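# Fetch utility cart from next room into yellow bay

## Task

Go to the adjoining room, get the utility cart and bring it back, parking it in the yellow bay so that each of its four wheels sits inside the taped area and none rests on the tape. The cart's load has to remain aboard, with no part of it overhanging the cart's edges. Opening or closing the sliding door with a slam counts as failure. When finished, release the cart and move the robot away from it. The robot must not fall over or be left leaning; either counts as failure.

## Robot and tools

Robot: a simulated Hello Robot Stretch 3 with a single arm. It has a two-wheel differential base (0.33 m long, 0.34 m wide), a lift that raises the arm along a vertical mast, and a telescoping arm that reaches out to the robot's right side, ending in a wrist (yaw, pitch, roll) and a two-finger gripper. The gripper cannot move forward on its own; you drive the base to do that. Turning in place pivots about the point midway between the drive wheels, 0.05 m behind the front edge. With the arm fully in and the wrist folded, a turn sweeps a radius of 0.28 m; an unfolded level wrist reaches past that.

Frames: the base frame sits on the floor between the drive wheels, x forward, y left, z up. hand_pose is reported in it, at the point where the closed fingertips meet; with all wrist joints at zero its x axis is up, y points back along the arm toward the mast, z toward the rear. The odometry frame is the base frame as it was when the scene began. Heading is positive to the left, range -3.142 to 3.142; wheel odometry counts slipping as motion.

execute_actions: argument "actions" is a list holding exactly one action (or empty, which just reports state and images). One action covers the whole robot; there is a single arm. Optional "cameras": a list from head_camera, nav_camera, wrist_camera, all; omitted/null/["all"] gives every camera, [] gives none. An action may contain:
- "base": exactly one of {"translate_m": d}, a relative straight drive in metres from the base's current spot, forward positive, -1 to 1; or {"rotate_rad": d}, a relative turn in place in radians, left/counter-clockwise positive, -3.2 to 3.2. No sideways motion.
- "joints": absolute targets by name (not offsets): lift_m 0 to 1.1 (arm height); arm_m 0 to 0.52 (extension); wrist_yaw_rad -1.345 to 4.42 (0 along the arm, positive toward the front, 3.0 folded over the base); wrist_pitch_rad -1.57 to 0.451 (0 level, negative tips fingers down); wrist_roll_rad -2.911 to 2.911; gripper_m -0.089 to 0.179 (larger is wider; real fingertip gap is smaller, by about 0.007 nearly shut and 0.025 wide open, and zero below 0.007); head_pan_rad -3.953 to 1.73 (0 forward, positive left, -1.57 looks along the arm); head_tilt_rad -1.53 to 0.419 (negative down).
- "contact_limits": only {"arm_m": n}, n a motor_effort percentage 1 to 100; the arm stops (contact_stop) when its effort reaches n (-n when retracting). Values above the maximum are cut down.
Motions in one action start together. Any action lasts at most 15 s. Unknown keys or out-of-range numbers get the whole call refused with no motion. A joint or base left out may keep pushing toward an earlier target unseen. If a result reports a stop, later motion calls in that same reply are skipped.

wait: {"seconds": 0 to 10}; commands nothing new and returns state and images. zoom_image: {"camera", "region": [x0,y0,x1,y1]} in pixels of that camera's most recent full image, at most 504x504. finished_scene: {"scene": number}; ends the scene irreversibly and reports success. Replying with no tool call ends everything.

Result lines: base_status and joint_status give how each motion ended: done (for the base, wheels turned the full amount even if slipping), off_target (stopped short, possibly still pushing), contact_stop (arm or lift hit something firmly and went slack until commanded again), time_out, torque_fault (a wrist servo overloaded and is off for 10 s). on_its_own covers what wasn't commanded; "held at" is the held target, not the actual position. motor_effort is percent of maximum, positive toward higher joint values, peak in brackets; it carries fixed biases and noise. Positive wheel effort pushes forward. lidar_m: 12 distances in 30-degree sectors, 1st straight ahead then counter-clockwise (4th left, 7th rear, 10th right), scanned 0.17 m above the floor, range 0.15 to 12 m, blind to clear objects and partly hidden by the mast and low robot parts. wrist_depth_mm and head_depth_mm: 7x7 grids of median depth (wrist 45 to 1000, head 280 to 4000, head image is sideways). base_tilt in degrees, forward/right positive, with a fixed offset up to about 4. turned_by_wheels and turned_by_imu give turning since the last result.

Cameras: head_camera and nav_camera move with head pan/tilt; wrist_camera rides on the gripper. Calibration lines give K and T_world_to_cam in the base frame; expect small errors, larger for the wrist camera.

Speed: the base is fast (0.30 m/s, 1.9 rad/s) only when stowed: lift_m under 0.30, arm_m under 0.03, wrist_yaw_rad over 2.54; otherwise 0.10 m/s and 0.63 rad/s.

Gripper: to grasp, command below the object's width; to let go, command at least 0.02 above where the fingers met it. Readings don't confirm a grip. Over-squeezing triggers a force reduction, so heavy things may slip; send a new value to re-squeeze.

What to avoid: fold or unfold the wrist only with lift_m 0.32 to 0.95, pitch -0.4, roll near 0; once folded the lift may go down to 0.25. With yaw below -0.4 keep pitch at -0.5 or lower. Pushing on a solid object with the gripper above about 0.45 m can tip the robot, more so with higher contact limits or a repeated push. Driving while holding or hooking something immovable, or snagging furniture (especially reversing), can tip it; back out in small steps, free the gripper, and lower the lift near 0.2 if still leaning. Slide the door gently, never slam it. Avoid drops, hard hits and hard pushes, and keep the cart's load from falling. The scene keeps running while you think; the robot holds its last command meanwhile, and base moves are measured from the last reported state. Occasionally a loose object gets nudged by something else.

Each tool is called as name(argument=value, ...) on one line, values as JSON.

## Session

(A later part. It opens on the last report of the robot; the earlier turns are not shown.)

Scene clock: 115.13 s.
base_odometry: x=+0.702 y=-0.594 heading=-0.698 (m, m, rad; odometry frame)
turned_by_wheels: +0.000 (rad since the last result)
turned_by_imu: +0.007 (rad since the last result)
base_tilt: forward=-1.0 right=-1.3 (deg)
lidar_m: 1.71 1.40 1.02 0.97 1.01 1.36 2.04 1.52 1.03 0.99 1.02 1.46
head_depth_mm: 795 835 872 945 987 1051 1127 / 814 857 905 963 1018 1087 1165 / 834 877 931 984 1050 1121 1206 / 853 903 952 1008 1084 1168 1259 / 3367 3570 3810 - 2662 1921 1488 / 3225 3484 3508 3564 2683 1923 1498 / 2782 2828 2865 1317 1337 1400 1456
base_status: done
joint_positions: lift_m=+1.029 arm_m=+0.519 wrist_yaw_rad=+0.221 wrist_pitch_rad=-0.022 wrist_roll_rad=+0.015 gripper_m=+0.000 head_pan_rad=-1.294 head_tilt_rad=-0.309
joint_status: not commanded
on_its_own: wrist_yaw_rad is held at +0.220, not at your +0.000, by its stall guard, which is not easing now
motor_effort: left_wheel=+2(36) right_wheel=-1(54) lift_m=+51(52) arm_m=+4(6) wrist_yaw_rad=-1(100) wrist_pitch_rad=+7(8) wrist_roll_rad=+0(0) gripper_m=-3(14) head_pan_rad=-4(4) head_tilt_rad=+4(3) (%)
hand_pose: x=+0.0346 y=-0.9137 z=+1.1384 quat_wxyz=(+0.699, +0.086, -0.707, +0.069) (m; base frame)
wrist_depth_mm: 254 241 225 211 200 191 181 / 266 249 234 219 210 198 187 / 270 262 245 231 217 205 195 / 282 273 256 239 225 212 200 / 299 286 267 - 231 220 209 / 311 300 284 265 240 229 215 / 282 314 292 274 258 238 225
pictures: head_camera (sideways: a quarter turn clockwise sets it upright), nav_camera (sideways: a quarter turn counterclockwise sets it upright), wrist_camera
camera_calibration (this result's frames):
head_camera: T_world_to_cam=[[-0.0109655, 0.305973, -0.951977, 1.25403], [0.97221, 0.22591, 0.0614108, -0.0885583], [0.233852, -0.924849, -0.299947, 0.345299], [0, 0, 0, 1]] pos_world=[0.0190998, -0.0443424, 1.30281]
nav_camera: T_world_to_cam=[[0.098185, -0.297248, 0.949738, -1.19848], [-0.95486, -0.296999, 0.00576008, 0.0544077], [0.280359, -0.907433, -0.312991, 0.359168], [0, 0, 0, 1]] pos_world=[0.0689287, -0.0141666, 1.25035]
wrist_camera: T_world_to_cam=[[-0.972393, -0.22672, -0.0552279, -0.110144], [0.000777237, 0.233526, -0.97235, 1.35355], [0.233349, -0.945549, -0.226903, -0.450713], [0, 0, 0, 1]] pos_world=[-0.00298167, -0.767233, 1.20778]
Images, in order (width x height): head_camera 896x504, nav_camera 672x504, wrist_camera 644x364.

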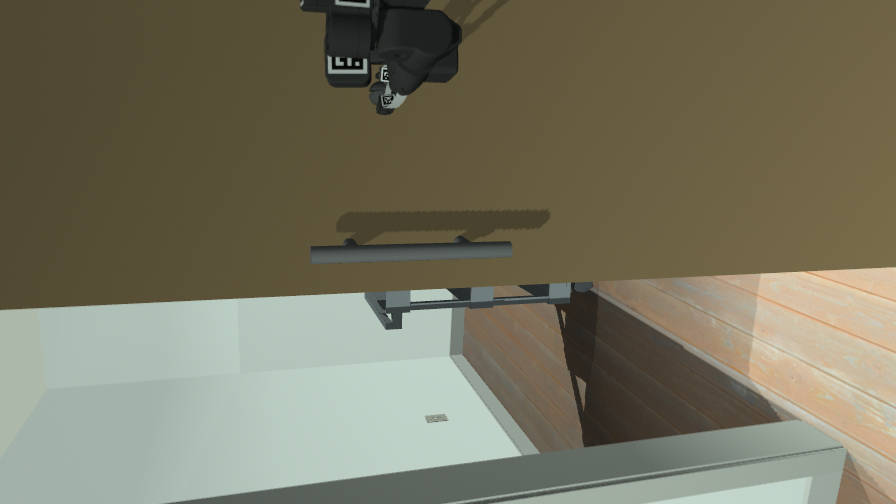

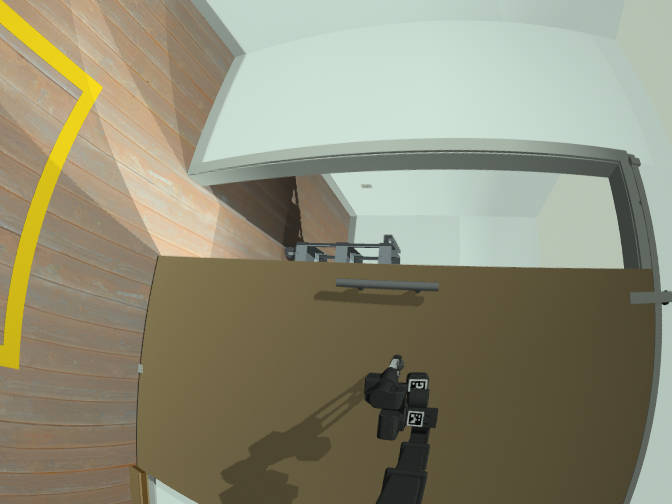

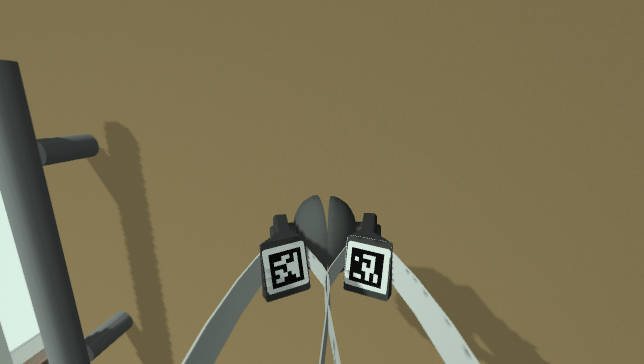

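execute_actions(actions=[{"base":{"translate_m":0.38},"joints":{"arm_m":0.4,"wrist_yaw_rad":-0.35}}], cameras=[])

execute_actions(actions=[{"joints":{"arm_m":0.52}}], cameras=["wrist_camera"])

execute_actions(actions=[{"base":{"translate_m":-0.3}}])

Scene clock: 126.73 s.
base_odometry: x=+0.994 y=-0.838 heading=-0.698 (m, m, rad; odometry frame)
turned_by_wheels: +0.000 (rad since the last result)
turned_by_imu: +0.000 (rad since the last result)
base_tilt: forward=-0.9 right=-1.3 (deg)
lidar_m: 1.33 1.38 1.02 0.98 1.01 1.36 2.42 1.42 1.03 0.98 1.10 1.39
head_depth_mm: 3039 3222 886 - 991 1050 1120 / 3161 3309 2222 2198 2457 1892 1478 / 3258 3429 3525 2545 2419 1902 1481 / 3319 3491 3705 3823 2630 1916 1450 / 1000 1018 1051 1117 1181 1268 1357 / 940 999 1065 1132 1215 1303 1392 / 973 1029 1095 1170 1256 1359 1431
base_status: done
joint_positions: lift_m=+1.029 arm_m=+0.400 wrist_yaw_rad=-0.348 wrist_pitch_rad=-0.022 wrist_roll_rad=+0.015 gripper_m=+0.000 head_pan_rad=-1.294 head_tilt_rad=-0.309
joint_status: all done
motor_effort: left_wheel=+1(6) right_wheel=-1(4) lift_m=+51(51) arm_m=-1(1) wrist_yaw_rad=-3(4) wrist_pitch_rad=+7(7) wrist_roll_rad=+0(0) gripper_m=-3(2) head_pan_rad=-4(3) head_tilt_rad=+4(4) (%)
hand_pose: x=-0.1085 y=-0.7856 z=+1.1384 quat_wxyz=(+0.690, -0.115, -0.703, -0.129) (m; base frame)
wrist_depth_mm: - - 304 333 370 417 479 / - - 309 347 392 443 513 / - - 323 361 407 462 527 / - - 340 382 420 483 571 / - - 349 - 444 516 600 / - - 376 415 472 536 646 / - - 390 425 476 568 688
pictures: none
No camera images: the call's "cameras" was empty. Leave "cameras" out to get every camera's image.

Scene clock: 128.87 s.
base_odometry: x=+0.994 y=-0.838 heading=-0.697 (m, m, rad; odometry frame)
turned_by_wheels: +0.001 (rad since the last result)
turned_by_imu: +0.001 (rad since the last result)
base_tilt: forward=-0.9 right=-1.3 (deg)
lidar_m: 1.33 1.38 1.02 0.98 1.01 1.36 2.42 1.42 1.03 0.99 1.11 1.39
head_depth_mm: 3049 3196 3316 967 988 1048 1121 / 3153 3327 2246 2197 2444 1883 1480 / 3229 3384 3566 2525 2433 1888 1484 / 3342 3461 3684 3864 2655 1901 1441 / 995 1017 1056 1125 1186 1274 1361 / 944 1001 1066 1136 1217 1312 1393 / 974 1032 1095 1171 1259 1355 1433
base_status: not commanded
joint_positions: lift_m=+1.029 arm_m=+0.519 wrist_yaw_rad=-0.346 wrist_pitch_rad=-0.025 wrist_roll_rad=+0.015 gripper_m=+0.000 head_pan_rad=-1.294 head_tilt_rad=-0.309
joint_status: all done
motor_effort: left_wheel=+10(11) right_wheel=-15(14) lift_m=+51(51) arm_m=+12(13) wrist_yaw_rad=-5(5) wrist_pitch_rad=+8(8) wrist_roll_rad=+0(0) gripper_m=-1(3) head_pan_rad=-3(4) head_tilt_rad=+3(4) (%)
hand_pose: x=-0.1081 y=-0.9039 z=+1.1375 quat_wxyz=(+0.690, -0.113, -0.703, -0.130) (m; base frame)
wrist_depth_mm: - - 201 220 244 274 314 / - - 208 220 254 287 332 / - - 216 224 268 302 352 / - - 223 239 278 320 368 / - - 236 - 298 336 393 / - - 239 201 312 354 423 / - - 262 268 315 379 455
pictures: wrist_camera
camera_calibration (this result's frames):
wrist_camera: T_world_to_cam=[[-0.94206, 0.330861, -0.0552565, 0.260656], [0.127138, 0.199741, -0.971565, 1.33274], [-0.310416, -0.922298, -0.230233, -0.44227], [0, 0, 0, 1]] pos_world=[-0.0611765, -0.760348, 1.20742]
Images, in order (width x height): wrist_camera 644x364.

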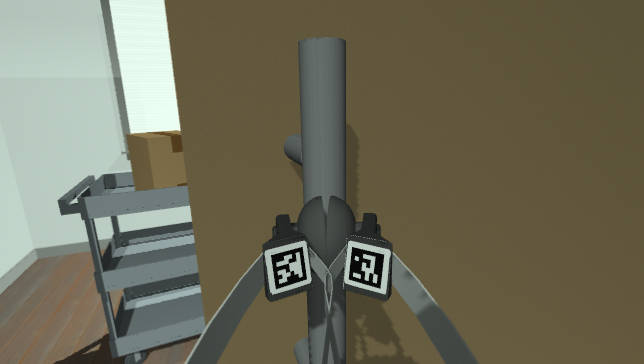

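Scene clock: 133.37 s.
base_odometry: x=+0.764 y=-0.646 heading=-0.697 (m, m, rad; odometry frame)
turned_by_wheels: +0.000 (rad since the last result)
turned_by_imu: +0.336 (rad since the last result)
base_tilt: forward=-1.4 right=-2.2 (deg)
lidar_m: 1.58 1.14 1.01 1.01 1.21 2.18 1.85 1.07 0.95 0.95 1.20 1.57
head_depth_mm: 3192 3364 3521 2248 2375 1849 1460 / 3351 3508 3732 3834 2726 1926 1503 / 2949 3095 3265 3457 2592 1871 1508 / 1046 1104 1161 1229 1304 1393 1459 / 1107 1173 1243 1333 1419 1529 1524 / 1188 1269 1350 1452 1565 1697 1536 / 1291 1373 1477 1593 1730 1841 1530
base_status: done
joint_positions: lift_m=+1.029 arm_m=+0.518 wrist_yaw_rad=-0.501 wrist_pitch_rad=-0.070 wrist_roll_rad=+0.015 gripper_m=+0.000 head_pan_rad=-1.294 head_tilt_rad=-0.307
joint_status: not commanded
on_its_own: wrist_yaw_rad is held at -0.425, not at your -0.350, by its stall guard, which is still easing
motor_effort: left_wheel=-6(13) right_wheel=+0(39) lift_m=+50(51) arm_m=+14(14) wrist_yaw_rad=+88(100) wrist_pitch_rad=+21(23) wrist_roll_rad=+0(0) gripper_m=-12(17) head_pan_rad=-3(4) head_tilt_rad=+3(4) (%)
hand_pose: x=-0.1433 y=-0.8859 z=+1.1261 quat_wxyz=(+0.674, -0.152, -0.696, -0.198) (m; base frame)
wrist_depth_mm: - - 201 208 220 232 245 / - - 211 162 228 241 256 / - - 222 207 240 254 271 / - - 235 231 255 269 286 / - - 242 180 268 284 304 / - - - 195 282 303 324 / - - 274 272 298 323 344
pictures: head_camera (sideways: a quarter turn clockwise sets it upright), nav_camera (sideways: a quarter turn counterclockwise sets it upright), wrist_camera
camera_calibration (this result's frames):
head_camera: T_world_to_cam=[[-0.0103447, 0.303818, -0.952674, 1.25493], [0.972176, 0.226026, 0.0615255, -0.0887077], [0.234021, -0.925531, -0.297703, 0.342376], [0, 0, 0, 1]] pos_world=[0.019098, -0.0443405, 1.30292]
nav_camera: T_world_to_cam=[[0.0975658, -0.295101, 0.950472, -1.19944], [-0.954872, -0.296962, 0.00581717, 0.0543335], [0.280538, -0.908146, -0.310757, 0.356258], [0, 0, 0, 1]] pos_world=[0.0689615, -0.0142847, 1.25042]
wrist_camera: T_world_to_cam=[[-0.878571, 0.474376, -0.0554967, 0.357379], [0.17721, 0.215871, -0.960206, 1.33123], [-0.443519, -0.853445, -0.273722, -0.348375], [0, 0, 0, 1]] pos_world=[-0.0764356, -0.754224, 1.20273]
Images, in order (width x height): head_camera 896x504, nav_camera 672x504, wrist_camera 644x364.

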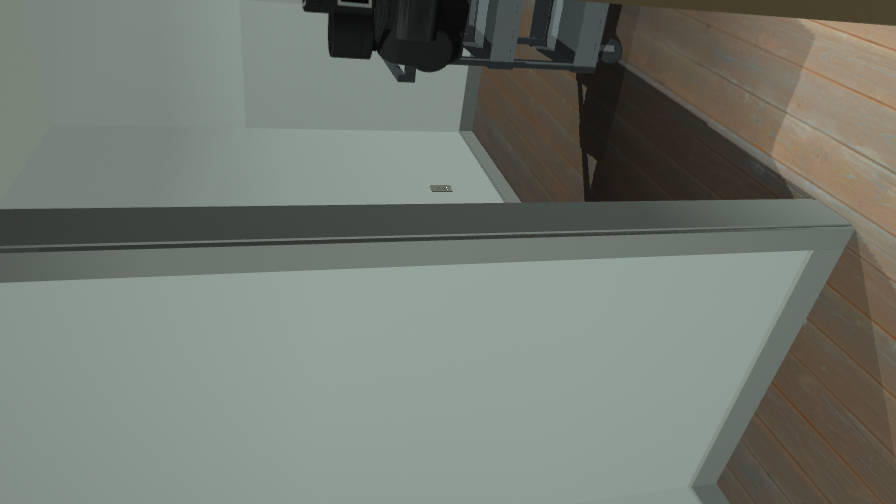

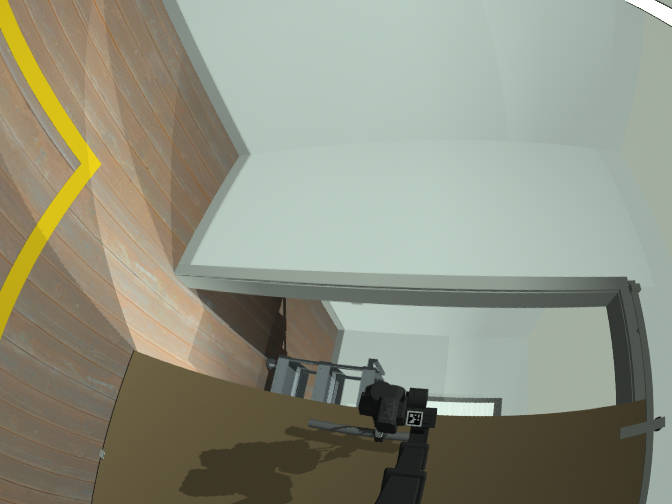

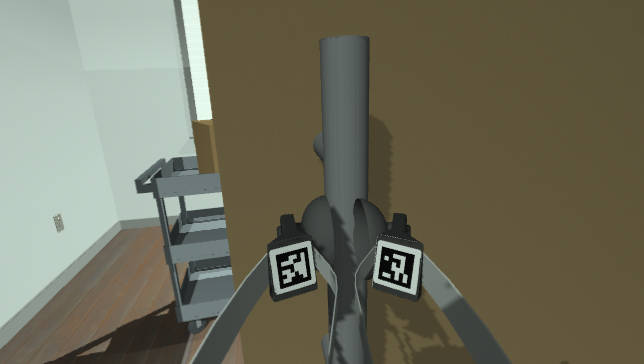

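execute_actions(actions=[{"joints":{"arm_m":0.2,"gripper_m":0.03}}], cameras=[])

execute_actions(actions=[{"base":{"translate_m":-0.45},"joints":{"wrist_yaw_rad":0,"wrist_pitch_rad":0,"gripper_m":0}}], cameras=[])

execute_actions(actions=[{"base":{"rotate_rad":-0.345}}])

Scene clock: 142.43 s.
base_odometry: x=+0.764 y=-0.646 heading=-0.697 (m, m, rad; odometry frame)
turned_by_wheels: +0.000 (rad since the last result)
turned_by_imu: +0.031 (rad since the last result)
base_tilt: forward=-1.0 right=-1.3 (deg)
lidar_m: 1.58 1.12 1.01 1.01 1.23 2.19 1.77 1.06 0.95 0.96 1.23 1.57
head_depth_mm: 3215 3385 3479 3691 - 1883 1478 / 3263 3439 3641 3803 2621 1888 1480 / 1091 1157 1224 3289 2373 1761 1446 / 1028 1093 1157 1231 1323 1420 1444 / 1115 1185 1262 1348 1454 1575 1497 / 1206 1283 1379 1481 1604 1723 1495 / 1309 1402 1512 1642 1790 1853 1506
base_status: not commanded
joint_positions: lift_m=+1.029 arm_m=+0.200 wrist_yaw_rad=-0.692 wrist_pitch_rad=-0.022 wrist_roll_rad=+0.014 gripper_m=+0.030 head_pan_rad=-1.294 head_tilt_rad=-0.306
joint_status: all done
on_its_own: wrist_yaw_rad is held at -0.690, not at your -0.350, by its stall guard, which is not easing now
motor_effort: left_wheel=-1(5) right_wheel=+1(9) lift_m=+49(50) arm_m=-1(9) wrist_yaw_rad=+2(16) wrist_pitch_rad=+7(9) wrist_roll_rad=+0(0) gripper_m=+0(83) head_pan_rad=-4(4) head_tilt_rad=+3(3) (%)
hand_pose: x=-0.1846 y=-0.5420 z=+1.1383 quat_wxyz=(+0.658, -0.234, -0.672, -0.246) (m; base frame)
wrist_depth_mm: - 426 461 505 544 613 699 / - 442 478 519 581 643 742 / - 459 498 537 599 691 785 / - 483 499 576 622 726 896 / - 509 519 585 673 756 955 / - - 535 618 697 805 - / - - 586 641 719 848 -
pictures: none
No camera images: the call's "cameras" was empty. Leave "cameras" out to get every camera's image.

Scene clock: 147.87 s.
base_odometry: x=+0.419 y=-0.357 heading=-0.697 (m, m, rad; odometry frame)
turned_by_wheels: +0.000 (rad since the last result)
turned_by_imu: +0.002 (rad since the last result)
base_tilt: forward=-0.9 right=-1.3 (deg)
lidar_m: 2.00 1.29 1.17 1.17 1.42 1.77 1.50 0.88 0.80 0.80 0.98 1.99
head_depth_mm: 676 707 740 - - 873 925 / 716 753 791 836 885 941 1002 / 764 802 850 899 956 1022 1095 / 815 863 905 952 1050 1133 1226 / 2629 2728 2836 2972 2654 1922 1500 / 2333 2388 1316 1360 1437 1518 1504 / 1122 1187 1280 1395 1521 1677 1507
base_status: done
joint_positions: lift_m=+1.029 arm_m=+0.200 wrist_yaw_rad=-0.003 wrist_pitch_rad=-0.022 wrist_roll_rad=+0.014 gripper_m=+0.000 head_pan_rad=-1.294 head_tilt_rad=-0.306
joint_status: all done
motor_effort: left_wheel=-1(4) right_wheel=+2(2) lift_m=+49(49) arm_m=+0(1) wrist_yaw_rad=+2(4) wrist_pitch_rad=+7(7) wrist_roll_rad=+1(0) gripper_m=-2(85) head_pan_rad=-4(3) head_tilt_rad=+2(3) (%)
hand_pose: x=-0.0222 y=-0.6009 z=+1.1383 quat_wxyz=(+0.702, +0.007, -0.712, -0.009) (m; base frame)
wrist_depth_mm: - 447 399 361 329 301 281 / 781 468 417 378 337 312 286 / 777 478 438 391 355 322 297 / 792 511 461 402 366 329 302 / 797 533 482 - 375 343 316 / 835 - 512 443 387 359 326 / 871 - 522 466 422 370 339
pictures: none
No camera images: the call's "cameras" was empty. Leave "cameras" out to get every camera's image.

Scene clock: 149.37 s.
base_odometry: x=+0.419 y=-0.357 heading=-1.042 (m, m, rad; odometry frame)
turned_by_wheels: -0.345 (rad since the last result)
turned_by_imu: -0.344 (rad since the last result)
base_tilt: forward=-0.9 right=-1.3 (deg)
lidar_m: 1.99 1.65 1.20 1.16 1.21 1.66 1.77 1.21 0.83 0.80 0.83 1.36
head_depth_mm: 636 666 703 - - 841 895 / 650 684 723 764 813 868 926 / 669 706 744 789 837 899 961 / 688 725 768 814 868 928 1001 / 706 745 790 839 902 965 1044 / 725 769 818 872 932 1003 1084 / 748 794 835 886 971 1730 1463
base_status: done
joint_positions: lift_m=+1.029 arm_m=+0.200 wrist_yaw_rad=-0.002 wrist_pitch_rad=-0.022 wrist_roll_rad=+0.014 gripper_m=+0.000 head_pan_rad=-1.294 head_tilt_rad=-0.306
joint_status: not commanded
motor_effort: left_wheel=+4(8) right_wheel=-2(7) lift_m=+49(49) arm_m=+0(0) wrist_yaw_rad=+2(3) wrist_pitch_rad=+7(7) wrist_roll_rad=+0(1) gripper_m=-1(3) head_pan_rad=-3(4) head_tilt_rad=+3(3) (%)
hand_pose: x=-0.0219 y=-0.6009 z=+1.1383 quat_wxyz=(+0.702, +0.007, -0.712, -0.009) (m; base frame)
wrist_depth_mm: 322 323 319 321 321 321 319 / 334 334 329 334 335 331 330 / 350 349 345 342 342 344 343 / 363 360 358 363 355 358 355 / 377 378 375 - 374 373 367 / 396 398 396 399 388 388 389 / 417 412 409 411 408 411 407
pictures: head_camera (sideways: a quarter turn clockwise sets it upright), nav_camera (sideways: a quarter turn counterclockwise sets it upright), wrist_camera
camera_calibration (this result's frames):
head_camera: T_world_to_cam=[[-0.0102602, 0.303548, -0.952761, 1.25504], [0.972177, 0.226019, 0.0615399, -0.0887265], [0.234022, -0.925621, -0.297421, 0.34201], [0, 0, 0, 1]] pos_world=[0.0190969, -0.0443405, 1.30294]
nav_camera: T_world_to_cam=[[0.0974817, -0.294833, 0.950563, -1.19955], [-0.954879, -0.296937, 0.00582433, 0.0543242], [0.28054, -0.908241, -0.310476, 0.355893], [0, 0, 0, 1]] pos_world=[0.0689653, -0.0143008, 1.25043]
wrist_camera: T_world_to_cam=[[-0.998481, -0.00629134, -0.0547333, 0.0371656], [0.0518616, 0.227935, -0.972294, 1.2782], [0.0185927, -0.973656, -0.227262, -0.162932], [0, 0, 0, 1]] pos_world=[-0.0261512, -0.449753, 1.2078]
Images, in order (width x height): head_camera 896x504, nav_camera 672x504, wrist_camera 644x364.

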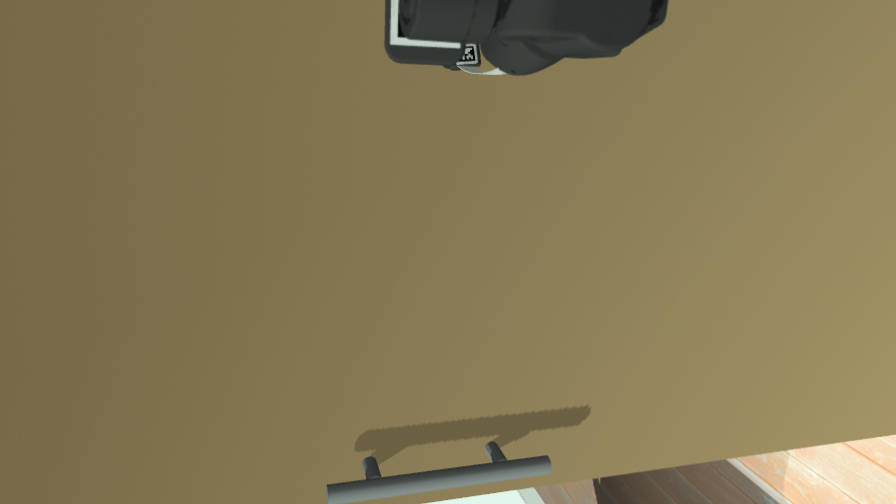

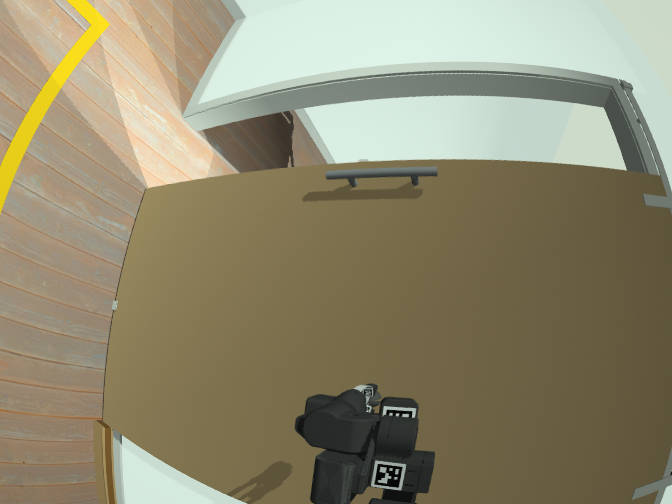

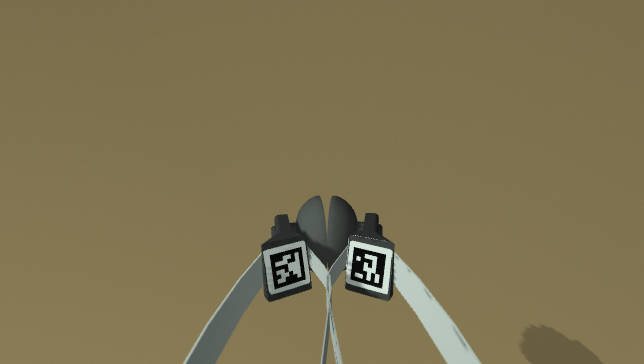

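execute_actions(actions=[{"base":{"translate_m":0.62},"joints":{"lift_m":0.45}}], cameras=[])

execute_actions(actions=[{"joints":{"arm_m":0.42}}], cameras=["wrist_camera"])

execute_actions(actions=[{"base":{"translate_m":-0.12}}])

Scene clock: 162.30 s.
base_odometry: x=+0.731 y=-0.892 heading=-1.042 (m, m, rad; odometry frame)
turned_by_wheels: +0.000 (rad since the last result)
turned_by_imu: +0.001 (rad since the last result)
base_tilt: forward=-0.9 right=-1.3 (deg)
lidar_m: 1.38 1.43 1.20 1.16 1.21 1.65 2.38 1.13 0.83 0.80 0.95 1.22
head_depth_mm: 2887 676 713 749 793 841 897 / 2990 3159 3265 2016 2262 1891 1478 / 3095 3234 3386 2372 2273 1897 1489 / 3175 3345 3568 3726 2667 1912 1495 / 3193 3347 3501 3570 2418 1205 1224 / 822 840 887 938 997 1074 1163 / 802 852 909 971 1038 1124 1217
base_status: done
joint_positions: lift_m=+0.451 arm_m=+0.200 wrist_yaw_rad=-0.002 wrist_pitch_rad=-0.022 wrist_roll_rad=+0.014 gripper_m=+0.000 head_pan_rad=-1.294 head_tilt_rad=-0.306
joint_status: all done
motor_effort: left_wheel=+3(8) right_wheel=-2(4) lift_m=+17(51) arm_m=+0(0) wrist_yaw_rad=+1(2) wrist_pitch_rad=+7(7) wrist_roll_rad=+0(0) gripper_m=-2(2) head_pan_rad=-3(4) head_tilt_rad=+3(2) (%)
hand_pose: x=-0.0219 y=-0.6009 z=+0.5597 quat_wxyz=(+0.702, +0.007, -0.712, -0.009) (m; base frame)
wrist_depth_mm: - - - 330 322 320 320 / - - - 340 334 332 333 / - - - 354 345 346 348 / 524 - - 369 358 359 360 / 524 - - - 379 375 373 / 518 - - 400 391 394 395 / 523 883 861 759 413 410 410
pictures: none
No camera images: the call's "cameras" was empty. Leave "cameras" out to get every camera's image.

Scene clock: 166.10 s.
base_odometry: x=+0.731 y=-0.892 heading=-1.042 (m, m, rad; odometry frame)
turned_by_wheels: +0.000 (rad since the last result)
turned_by_imu: -0.004 (rad since the last result)
base_tilt: forward=-0.9 right=-1.3 (deg)
lidar_m: 1.37 1.42 1.21 1.16 1.20 1.65 2.38 1.14 0.83 0.80 0.96 1.21
head_depth_mm: 651 677 711 750 792 841 892 / 3015 3162 3255 2005 2251 1890 1485 / 3086 3242 3375 2367 2322 1915 1479 / 3196 3325 3530 3683 2666 1900 1495 / 3217 3340 3546 3615 2415 1773 1243 / 830 849 886 937 995 1070 1158 / 798 849 907 969 1039 1117 1214
base_status: not commanded
joint_positions: lift_m=+0.451 arm_m=+0.385 wrist_yaw_rad=+0.009 wrist_pitch_rad=-0.023 wrist_roll_rad=+0.014 gripper_m=+0.000 head_pan_rad=-1.294 head_tilt_rad=-0.306
joint_status: arm_m contact_stop (moved +0.184 of +0.220)
on_its_own: arm_m is slack since a contact_stop, until your next command for it (your +0.420 is given up)
motor_effort: left_wheel=+5(11) right_wheel=-5(9) lift_m=+16(16) arm_m=+2(31) wrist_yaw_rad=-10(10) wrist_pitch_rad=+7(20) wrist_roll_rad=+0(0) gripper_m=-3(6) head_pan_rad=-3(3) head_tilt_rad=+3(3) (%)
hand_pose: x=-0.0193 y=-0.7853 z=+0.5594 quat_wxyz=(+0.702, +0.011, -0.712, -0.005) (m; base frame)
wrist_depth_mm: - - - 157 155 155 154 / - - - 163 161 161 161 / - - - 169 167 167 166 / - - - 177 175 174 173 / - - - - 182 181 181 / - - - 194 190 189 188 / 838 858 866 491 200 200 197
pictures: wrist_camera
camera_calibration (this result's frames):
wrist_camera: T_world_to_cam=[[-0.998361, -0.0167094, -0.0547396, -0.00118372], [0.049467, 0.229126, -0.972139, 0.758006], [0.0287861, -0.973253, -0.227924, -0.473202], [0, 0, 0, 1]] pos_world=[-0.0250564, -0.634244, 0.628969]
Images, in order (width x height): wrist_camera 644x364.

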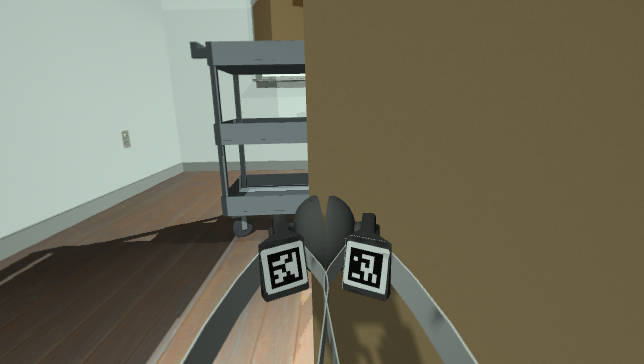

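not run: a stop came earlier in this reply.

execute_actions(actions=[{"base":{"translate_m":0.06},"joints":{"arm_m":0.33}}], cameras=[])

execute_actions(actions=[{"joints":{"arm_m":0.43}}], cameras=["wrist_camera"])

execute_actions(actions=[{"base":{"translate_m":-0.12}}])

Scene clock: 171.27 s.
base_odometry: x=+0.762 y=-0.944 heading=-1.042 (m, m, rad; odometry frame)
turned_by_wheels: +0.000 (rad since the last result)
turned_by_imu: +0.001 (rad since the last result)
base_tilt: forward=-0.9 right=-1.3 (deg)
lidar_m: 1.31 1.36 1.21 1.16 1.21 1.64 2.44 1.14 0.83 0.80 0.93 1.21
head_depth_mm: 2932 3103 3240 1975 2068 1740 906 / 3013 3188 3234 2016 2247 1889 1483 / 3103 3255 3419 2344 2355 1904 1482 / 3154 3328 3532 3664 2677 1921 1489 / 3160 3304 961 981 1007 1058 1133 / 775 817 868 930 1001 1074 1167 / 804 849 906 966 1037 1116 1215
base_status: done
joint_positions: lift_m=+0.451 arm_m=+0.330 wrist_yaw_rad=+0.002 wrist_pitch_rad=-0.022 wrist_roll_rad=+0.014 gripper_m=+0.000 head_pan_rad=-1.294 head_tilt_rad=-0.306
joint_status: all done
motor_effort: left_wheel=+2(8) right_wheel=-1(3) lift_m=+16(16) arm_m=+0(1) wrist_yaw_rad=-3(10) wrist_pitch_rad=+7(7) wrist_roll_rad=+0(0) gripper_m=-2(3) head_pan_rad=-4(4) head_tilt_rad=+3(2) (%)
hand_pose: x=-0.0208 y=-0.7309 z=+0.5596 quat_wxyz=(+0.702, +0.009, -0.712, -0.007) (m; base frame)
wrist_depth_mm: - - - - 205 204 203 / - - - - 213 213 211 / - - - - 222 220 221 / - - - - 233 229 229 / - - - - 239 239 239 / - - - - 251 250 250 / 453 859 826 859 266 263 262
pictures: none
No camera images: the call's "cameras" was empty. Leave "cameras" out to get every camera's image.

Scene clock: 173.23 s.
base_odometry: x=+0.762 y=-0.944 heading=-1.042 (m, m, rad; odometry frame)
turned_by_wheels: +0.000 (rad since the last result)
turned_by_imu: +0.001 (rad since the last result)
base_tilt: forward=-0.9 right=-1.3 (deg)
lidar_m: 1.31 1.36 1.21 1.16 1.20 1.65 2.44 1.14 0.83 0.81 0.93 1.22
head_depth_mm: 2951 3069 3237 1986 2052 1754 893 / 3003 3196 3251 2011 2241 1882 1482 / 3090 3256 3414 2374 2357 1901 1485 / 3151 3331 3556 3691 2658 1908 1489 / 3164 3317 960 980 1007 1059 1136 / 775 815 869 931 997 1079 1163 / 803 850 905 968 1039 1119 1216
base_status: not commanded
joint_positions: lift_m=+0.451 arm_m=+0.430 wrist_yaw_rad=+0.002 wrist_pitch_rad=-0.022 wrist_roll_rad=+0.014 gripper_m=+0.000 head_pan_rad=-1.294 head_tilt_rad=-0.306
joint_status: all done
motor_effort: left_wheel=+2(2) right_wheel=-2(1) lift_m=+16(16) arm_m=+5(6) wrist_yaw_rad=-3(3) wrist_pitch_rad=+7(7) wrist_roll_rad=+0(1) gripper_m=-2(2) head_pan_rad=-4(4) head_tilt_rad=+2(2) (%)
hand_pose: x=-0.0209 y=-0.8303 z=+0.5596 quat_wxyz=(+0.702, +0.009, -0.712, -0.007) (m; base frame)
wrist_depth_mm: - - - - - 114 114 / - - - - - 119 118 / - - - - - 123 123 / - - - - - 128 129 / - - - - 151 134 134 / - - - - 142 140 139 / 852 869 874 857 767 146 146
pictures: wrist_camera
camera_calibration (this result's frames):
wrist_camera: T_world_to_cam=[[-0.998447, -0.0103876, -0.0547316, 0.00169102], [0.0509274, 0.228018, -0.972324, 0.767815], [0.0225799, -0.973602, -0.227135, -0.517776], [0, 0, 0, 1]] pos_world=[-0.0257232, -0.679165, 0.629053]
Images, in order (width x height): wrist_camera 644x364.

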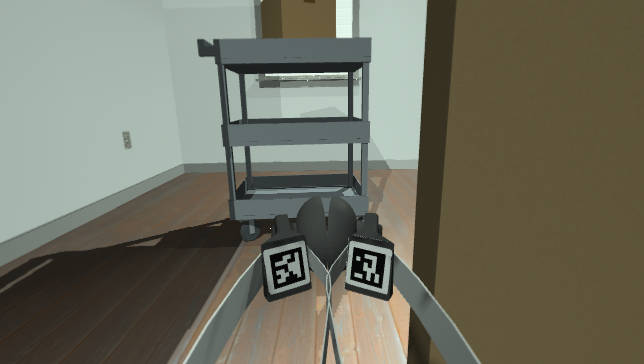

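Scene clock: 175.70 s.
base_odometry: x=+0.701 y=-0.841 heading=-1.039 (m, m, rad; odometry frame)
turned_by_wheels: +0.003 (rad since the last result)
turned_by_imu: +0.005 (rad since the last result)
base_tilt: forward=-0.9 right=-1.3 (deg)
lidar_m: 1.43 1.49 1.21 1.16 1.21 1.65 2.32 1.13 0.83 0.80 0.98 1.22
head_depth_mm: 637 667 697 736 779 838 891 / 2994 3116 1938 1946 823 880 911 / 3094 3245 3365 2370 2344 1897 1486 / 3187 3345 3532 3686 2649 1912 1488 / 3230 3398 3552 3698 2688 1931 1461 / 2727 2770 976 991 1025 1090 1168 / 803 846 898 966 1037 1123 1221
base_status: done
joint_positions: lift_m=+0.451 arm_m=+0.430 wrist_yaw_rad=+0.304 wrist_pitch_rad=-0.019 wrist_roll_rad=+0.014 gripper_m=+0.000 head_pan_rad=-1.294 head_tilt_rad=-0.306
joint_status: not commanded
on_its_own: left_wheel is at rest, and its effort (+41) is outside its rest range (-18 to +18); right_wheel is at rest, and its effort (-61) is outside its rest range (-18 to +18); wrist_yaw_rad is at rest, and its effort (-100) is outside its rest range (-12 to +12)
motor_effort: left_wheel=+41(46) right_wheel=-61(68) lift_m=+16(16) arm_m=+3(5) wrist_yaw_rad=-100(100) wrist_pitch_rad=+6(7) wrist_roll_rad=+0(1) gripper_m=-11(11) head_pan_rad=-4(3) head_tilt_rad=+3(2) (%)
hand_pose: x=+0.0552 y=-0.8189 z=+0.5605 quat_wxyz=(+0.695, +0.115, -0.703, +0.100) (m; base frame)
wrist_depth_mm: - - - - 115 106 98 / 427 - - - 119 110 101 / 427 - - - 123 113 105 / 426 - - - 127 117 108 / 427 - - 141 133 122 112 / 435 - - - 137 126 116 / 438 861 859 802 142 131 119
pictures: head_camera (sideways: a quarter turn clockwise sets it upright), nav_camera (sideways: a quarter turn counterclockwise sets it upright), wrist_camera
camera_calibration (this result's frames):
head_camera: T_world_to_cam=[[-0.0102156, 0.303468, -0.952787, 1.25508], [0.972192, 0.225954, 0.0615442, -0.0887321], [0.233963, -0.925663, -0.297337, 0.341901], [0, 0, 0, 1]] pos_world=[0.0190937, -0.0443414, 1.30294]
nav_camera: T_world_to_cam=[[0.0974377, -0.29476, 0.950591, -1.19959], [-0.954901, -0.296868, 0.00582646, 0.0543215], [0.280483, -0.908287, -0.310393, 0.355785], [0, 0, 0, 1]] pos_world=[0.0689655, -0.0143097, 1.25044]
wrist_camera: T_world_to_cam=[[-0.950056, -0.307246, -0.054722, -0.167936], [-0.0181358, 0.229404, -0.973162, 0.767673], [0.311553, -0.923566, -0.223519, -0.485178], [0, 0, 0, 1]] pos_world=[0.0055322, -0.675799, 0.629434]
Images, in order (width x height): head_camera 896x504, nav_camera 672x504, wrist_camera 644x364.

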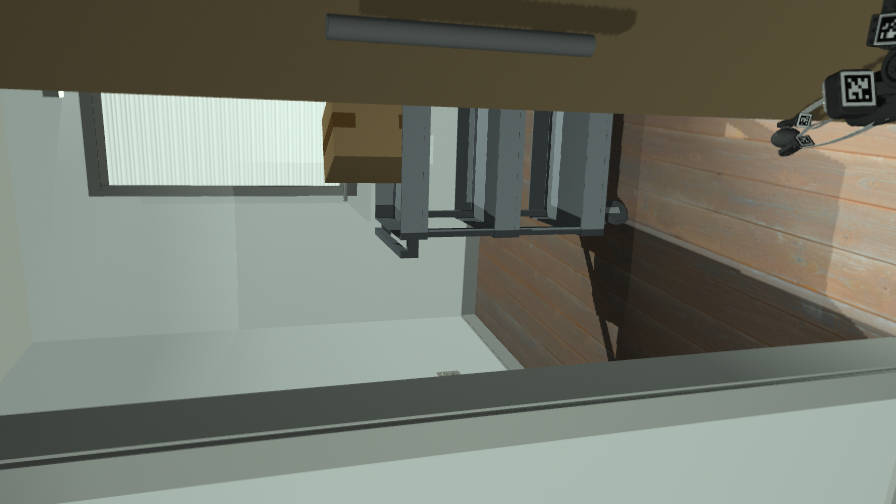

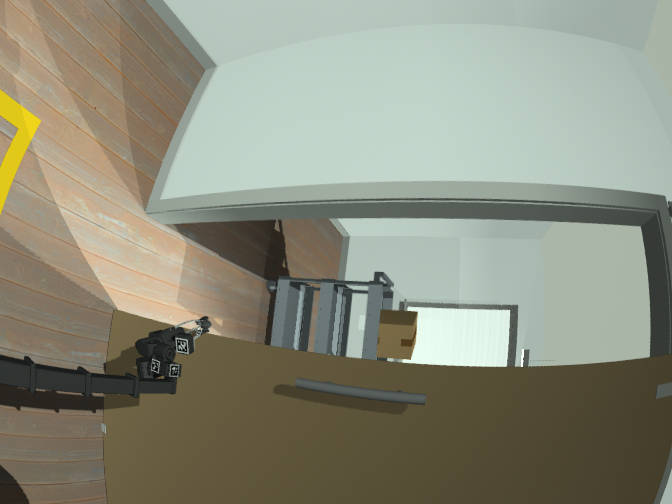

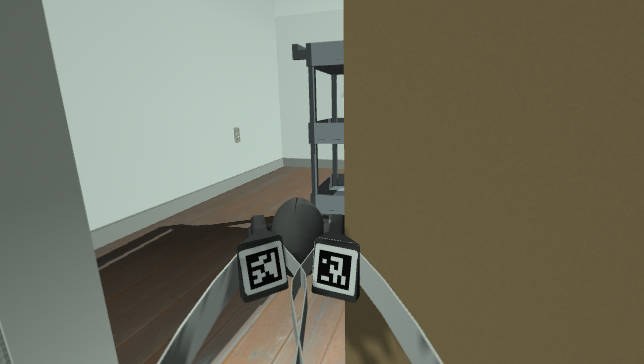

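execute_actions(actions=[{"base":{"translate_m":0.05},"joints":{"wrist_yaw_rad":0,"arm_m":0.2,"head_pan_rad":-1.9,"head_tilt_rad":-0.8}}])

Scene clock: 182.97 s.
base_odometry: x=+0.726 y=-0.884 heading=-1.039 (m, m, rad; odometry frame)
turned_by_wheels: +0.000 (rad since the last result)
turned_by_imu: +0.000 (rad since the last result)
base_tilt: forward=-0.9 right=-1.2 (deg)
lidar_m: 1.38 1.43 1.21 1.16 1.20 1.65 2.37 1.13 0.83 0.80 0.96 1.22
head_depth_mm: 792 919 1096 1347 1503 1283 1121 / 760 878 1031 1263 1462 1281 1121 / 733 838 984 1185 1431 1291 1163 / 707 805 939 1116 1390 1236 1117 / 683 771 893 1060 1296 1234 1127 / 649 723 853 1017 1439 1263 1126 / 632 729 2062 1818 1528 1286 1128
base_status: done
joint_positions: lift_m=+0.451 arm_m=+0.200 wrist_yaw_rad=+0.383 wrist_pitch_rad=-0.018 wrist_roll_rad=+0.015 gripper_m=+0.000 head_pan_rad=-1.893 head_tilt_rad=-0.790
joint_status: wrist_yaw_rad off_target (ended at +0.383, target +0.000); the others done
on_its_own: wrist_yaw_rad is held at +0.381, not at your +0.000, by its stall guard, which is not easing now
motor_effort: left_wheel=+2(8) right_wheel=+0(4) lift_m=+16(17) arm_m=+0(0) wrist_yaw_rad=-2(11) wrist_pitch_rad=+6(6) wrist_roll_rad=+0(0) gripper_m=-2(3) head_pan_rad=-4(46) head_tilt_rad=-4(29) (%)
hand_pose: x=+0.0741 y=-0.5826 z=+0.5606 quat_wxyz=(+0.691, +0.142, -0.698, +0.127) (m; base frame)
wrist_depth_mm: 595 512 - - - 291 267 / 634 549 - - - 303 273 / 674 581 670 - - 311 286 / 724 613 668 - - 322 293 / 772 652 662 - - 332 303 / 818 685 635 - - 345 312 / 834 730 751 847 851 359 321
pictures: head_camera (sideways: a quarter turn clockwise sets it upright), nav_camera (sideways: a quarter turn counterclockwise sets it upright), wrist_camera
camera_calibration (this result's frames):
head_camera: T_world_to_cam=[[0.292394, 0.644737, -0.706272, 0.931765], [0.922915, -0.383687, 0.0318267, -0.0497126], [-0.250467, -0.661135, -0.707225, 0.878162], [0, 0, 0, 1]] pos_world=[-0.00661143, -0.0392336, 1.28072]
nav_camera: T_world_to_cam=[[-0.214575, -0.684091, 0.697121, -0.867169], [-0.955912, 0.29359, -0.00612813, 0.0698912], [-0.200476, -0.667701, -0.716927, 0.887653], [0, 0, 0, 1]] pos_world=[0.0586901, -0.021055, 1.24133]
wrist_camera: T_world_to_cam=[[-0.92307, -0.380675, -0.0550389, -0.121987], [-0.0357166, 0.227309, -0.973167, 0.713905], [0.382971, -0.896335, -0.223419, -0.262252], [0, 0, 0, 1]] pos_world=[0.0133307, -0.443781, 0.629443]
Images, in order (width x height): head_camera 896x504, nav_camera 672x504, wrist_camera 644x364.

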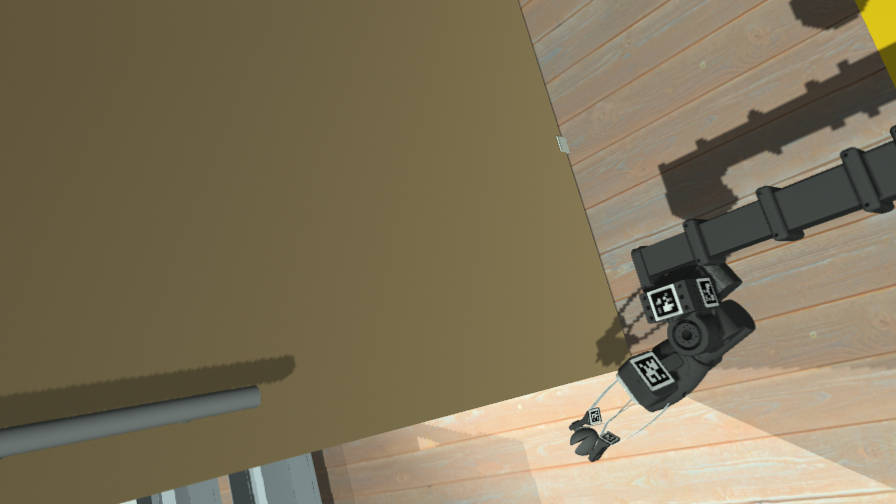

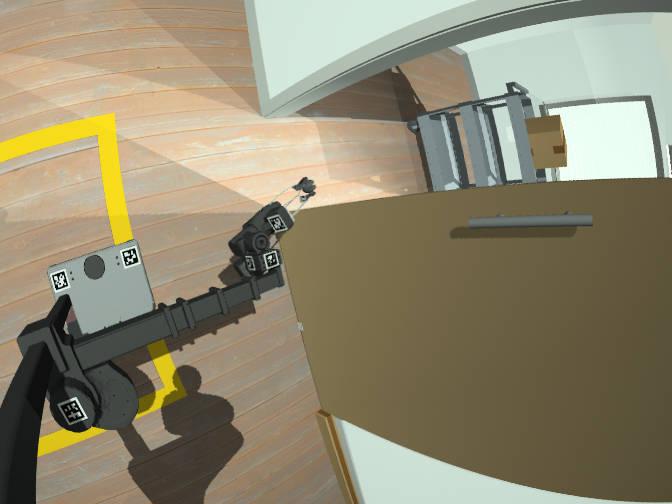

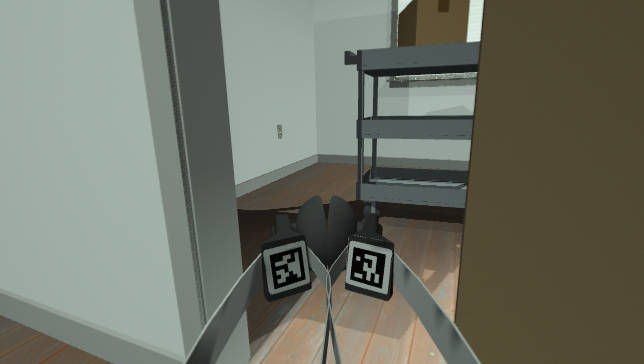

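execute_actions(actions=[{"base":{"translate_m":-0.85},"joints":{"wrist_yaw_rad":0.05,"wrist_pitch_rad":-0.8,"head_pan_rad":-1.57,"head_tilt_rad":-0.9,"gripper_m":0.1}}])

Scene clock: 198.17 s.
base_odometry: x=+0.295 y=-0.151 heading=-1.039 (m, m, rad; odometry frame)
turned_by_wheels: +0.000 (rad since the last result)
turned_by_imu: +0.005 (rad since the last result)
base_tilt: forward=-0.9 right=-1.3 (deg)
lidar_m: 2.23 1.65 1.21 1.16 1.21 1.58 1.52 1.21 0.83 0.80 0.83 1.14
head_depth_mm: 743 861 1031 1280 1383 1234 1101 / 690 817 998 1271 1376 1258 - / 686 795 949 1178 1417 1213 1117 / 682 795 945 1171 1408 1225 1113 / 681 791 943 1167 1384 1238 1099 / 681 788 938 1159 1383 1235 1100 / 679 784 935 1153 1383 1233 1101
base_status: done
joint_positions: lift_m=+0.451 arm_m=+0.200 wrist_yaw_rad=+0.053 wrist_pitch_rad=-0.807 wrist_roll_rad=+0.015 gripper_m=+0.100 head_pan_rad=-1.577 head_tilt_rad=-0.888
joint_status: all done
motor_effort: left_wheel=+3(3) right_wheel=-1(5) lift_m=+16(16) arm_m=+0(1) wrist_yaw_rad=-3(6) wrist_pitch_rad=+2(4) wrist_roll_rad=+0(0) gripper_m=+0(85) head_pan_rad=+5(35) head_tilt_rad=-4(16) (%)
hand_pose: x=-0.0131 y=-0.5049 z=+0.3877 quat_wxyz=(+0.653, +0.293, -0.647, -0.263) (m; base frame)
wrist_depth_mm: 399 393 389 383 379 395 427 / 467 463 455 453 446 485 499 / 570 567 562 543 534 573 560 / 626 628 632 612 613 573 557 / 570 578 569 565 569 566 557 / 520 522 519 523 510 522 509 / 478 476 473 478 477 476 471
pictures: head_camera (sideways: a quarter turn clockwise sets it upright), nav_camera (sideways: a quarter turn counterclockwise sets it upright), wrist_camera
camera_calibration (this result's frames):
head_camera: T_world_to_cam=[[0.0779742, 0.769663, -0.633671, 0.838469], [0.996436, -0.0806742, 0.0246254, -0.0407823], [-0.0321677, -0.633333, -0.77321, 0.962641], [0, 0, 0, 1]] pos_world=[0.00622392, -0.0389556, 1.27664]
nav_camera: T_world_to_cam=[[0.00822784, -0.781925, 0.623318, -0.77236], [-0.999815, -0.017276, -0.00847436, 0.0732126], [0.0173947, -0.623132, -0.781923, 0.970844], [0, 0, 0, 1]] pos_world=[0.0626663, 0.00230191, 1.24117]
wrist_camera: T_world_to_cam=[[-0.998821, -0.0193579, -0.0445129, -0.0050627], [0.00702318, 0.849752, -0.527136, 0.666828], [0.0480291, -0.526827, -0.848614, 0.226656], [0, 0, 0, 1]] pos_world=[-0.0206261, -0.447328, 0.543627]
Images, in order (width x height): head_camera 896x504, nav_camera 672x504, wrist_camera 644x364.

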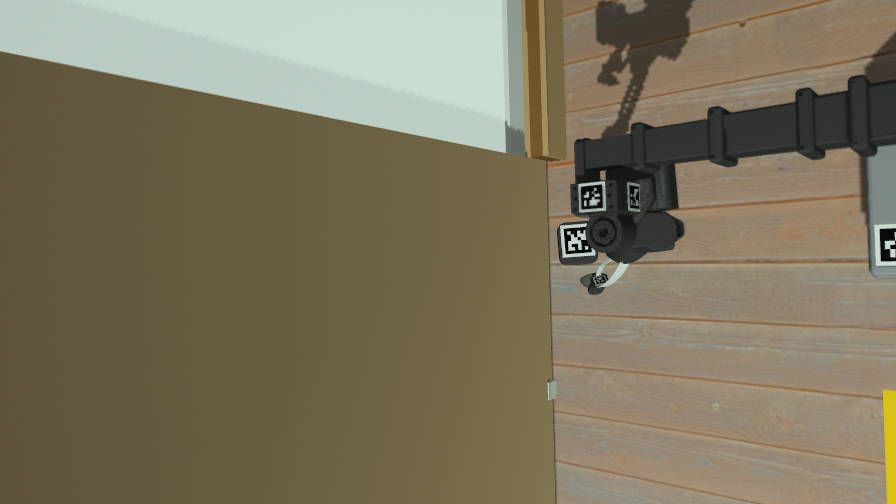

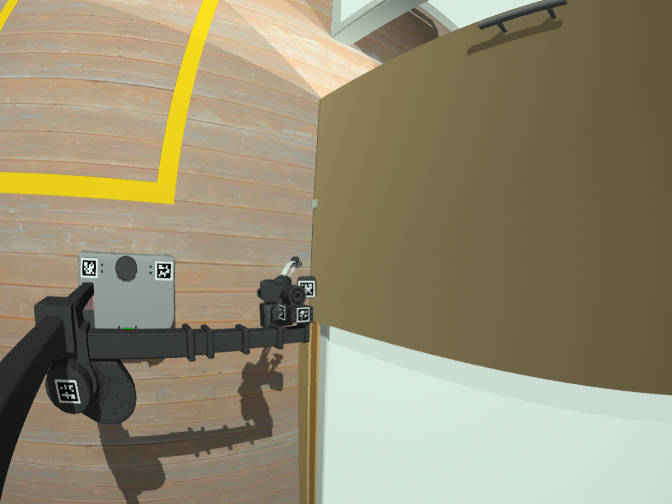

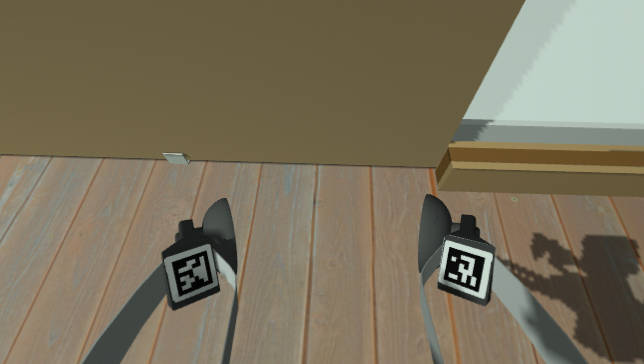

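execute_actions(actions=[{"base":{"translate_m":-0.35},"joints":{"wrist_yaw_rad":0,"wrist_pitch_rad":-1.2,"wrist_roll_rad":1.57,"gripper_m":0.08,"arm_m":0.5,"lift_m":0.35}}])

Scene clock: 211.20 s.
base_odometry: x=+0.118 y=+0.151 heading=-1.039 (m, m, rad; odometry frame)
turned_by_wheels: +0.000 (rad since the last result)
turned_by_imu: +0.003 (rad since the last result)
base_tilt: forward=-0.9 right=-1.3 (deg)
lidar_m: 2.58 1.64 1.20 1.17 1.21 1.22 1.18 1.21 0.88 0.81 0.83 1.14
head_depth_mm: 741 861 1027 1277 1379 1233 1099 / 739 858 1024 1272 1382 1230 1104 / 737 856 1022 1206 1384 1237 1117 / 734 852 1017 1220 1382 1234 1117 / 734 849 995 1211 1387 1235 1098 / 698 789 941 1159 1382 1237 1098 / 678 784 936 1156 1384 1238 1097
base_status: done
joint_positions: lift_m=+0.351 arm_m=+0.500 wrist_yaw_rad=+0.002 wrist_pitch_rad=-1.199 wrist_roll_rad=+1.564 gripper_m=+0.080 head_pan_rad=-1.577 head_tilt_rad=-0.889
joint_status: all done
motor_effort: left_wheel=+1(2) right_wheel=-1(6) lift_m=+16(17) arm_m=+5(7) wrist_yaw_rad=-2(6) wrist_pitch_rad=+0(3) wrist_roll_rad=+3(4) gripper_m=+0(74) head_pan_rad=+5(5) head_tilt_rad=-5(5) (%)
hand_pose: x=-0.0214 y=-0.7150 z=+0.2418 quat_wxyz=(+0.003, +0.002, -0.825, -0.565) (m; base frame)
wrist_depth_mm: 172 212 300 308 344 316 291 / 174 216 308 319 352 326 298 / 176 218 314 332 363 331 306 / 178 221 319 343 377 341 315 / 181 225 357 352 398 348 321 / 182 219 358 371 411 357 332 / 184 234 301 443 409 379 336
pictures: head_camera (sideways: a quarter turn clockwise sets it upright), nav_camera (sideways: a quarter turn counterclockwise sets it upright), wrist_camera
camera_calibration (this result's frames):
head_camera: T_world_to_cam=[[0.0779477, 0.769818, -0.633486, 0.838227], [0.996439, -0.0806446, 0.0246074, -0.0407589], [-0.032144, -0.633148, -0.773363, 0.96284], [0, 0, 0, 1]] pos_world=[0.00622534, -0.0389495, 1.27663]
nav_camera: T_world_to_cam=[[0.00825478, -0.782075, 0.623129, -0.772114], [-0.999814, -0.0173096, -0.00848001, 0.0732199], [0.0174181, -0.622943, -0.782073, 0.971039], [0, 0, 0, 1]] pos_world=[0.0626663, 0.00231855, 1.24117]
wrist_camera: T_world_to_cam=[[0.0330199, 0.92797, -0.371188, 0.754529], [0.978232, 0.0461209, 0.202323, 0.0383258], [0.204869, -0.369789, -0.906248, 0.122146], [0, 0, 0, 1]] pos_world=[-0.0874301, -0.65678, 0.383013]
Images, in order (width x height): head_camera 896x504, nav_camera 672x504, wrist_camera 644x364.

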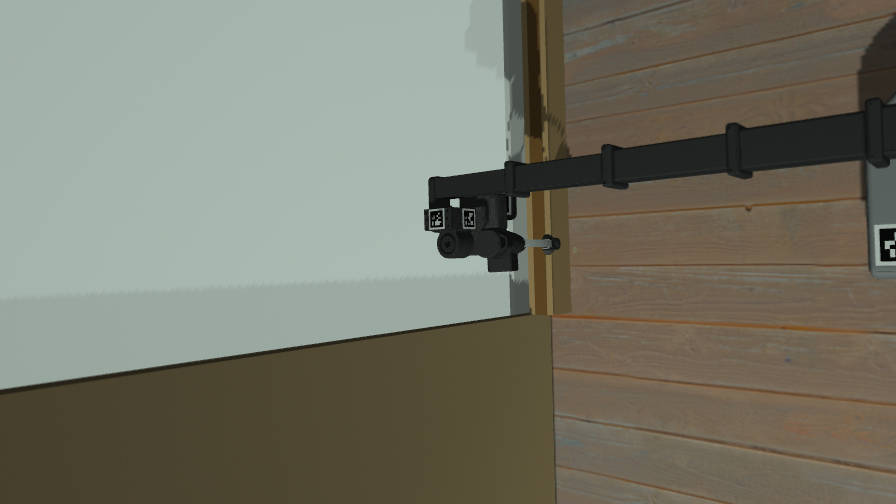

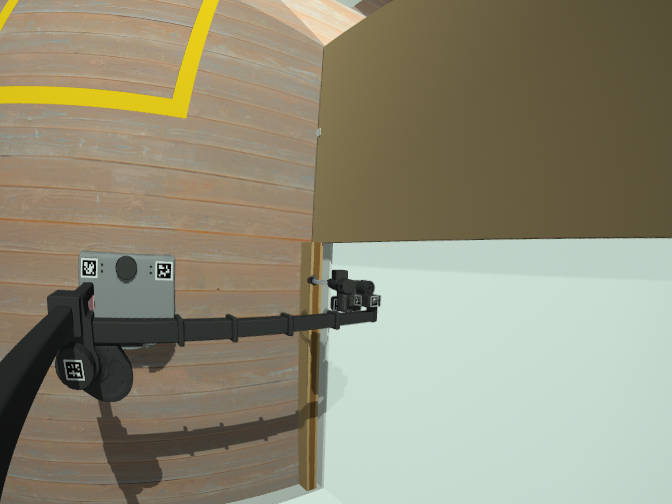

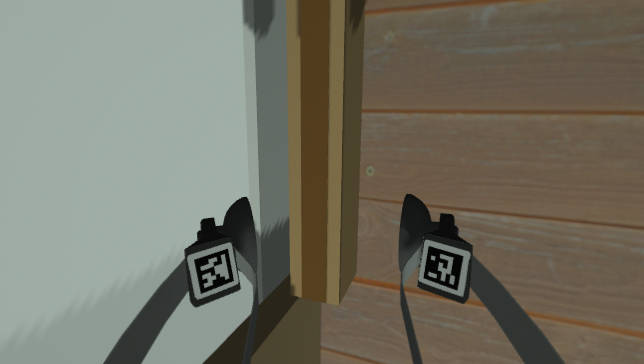

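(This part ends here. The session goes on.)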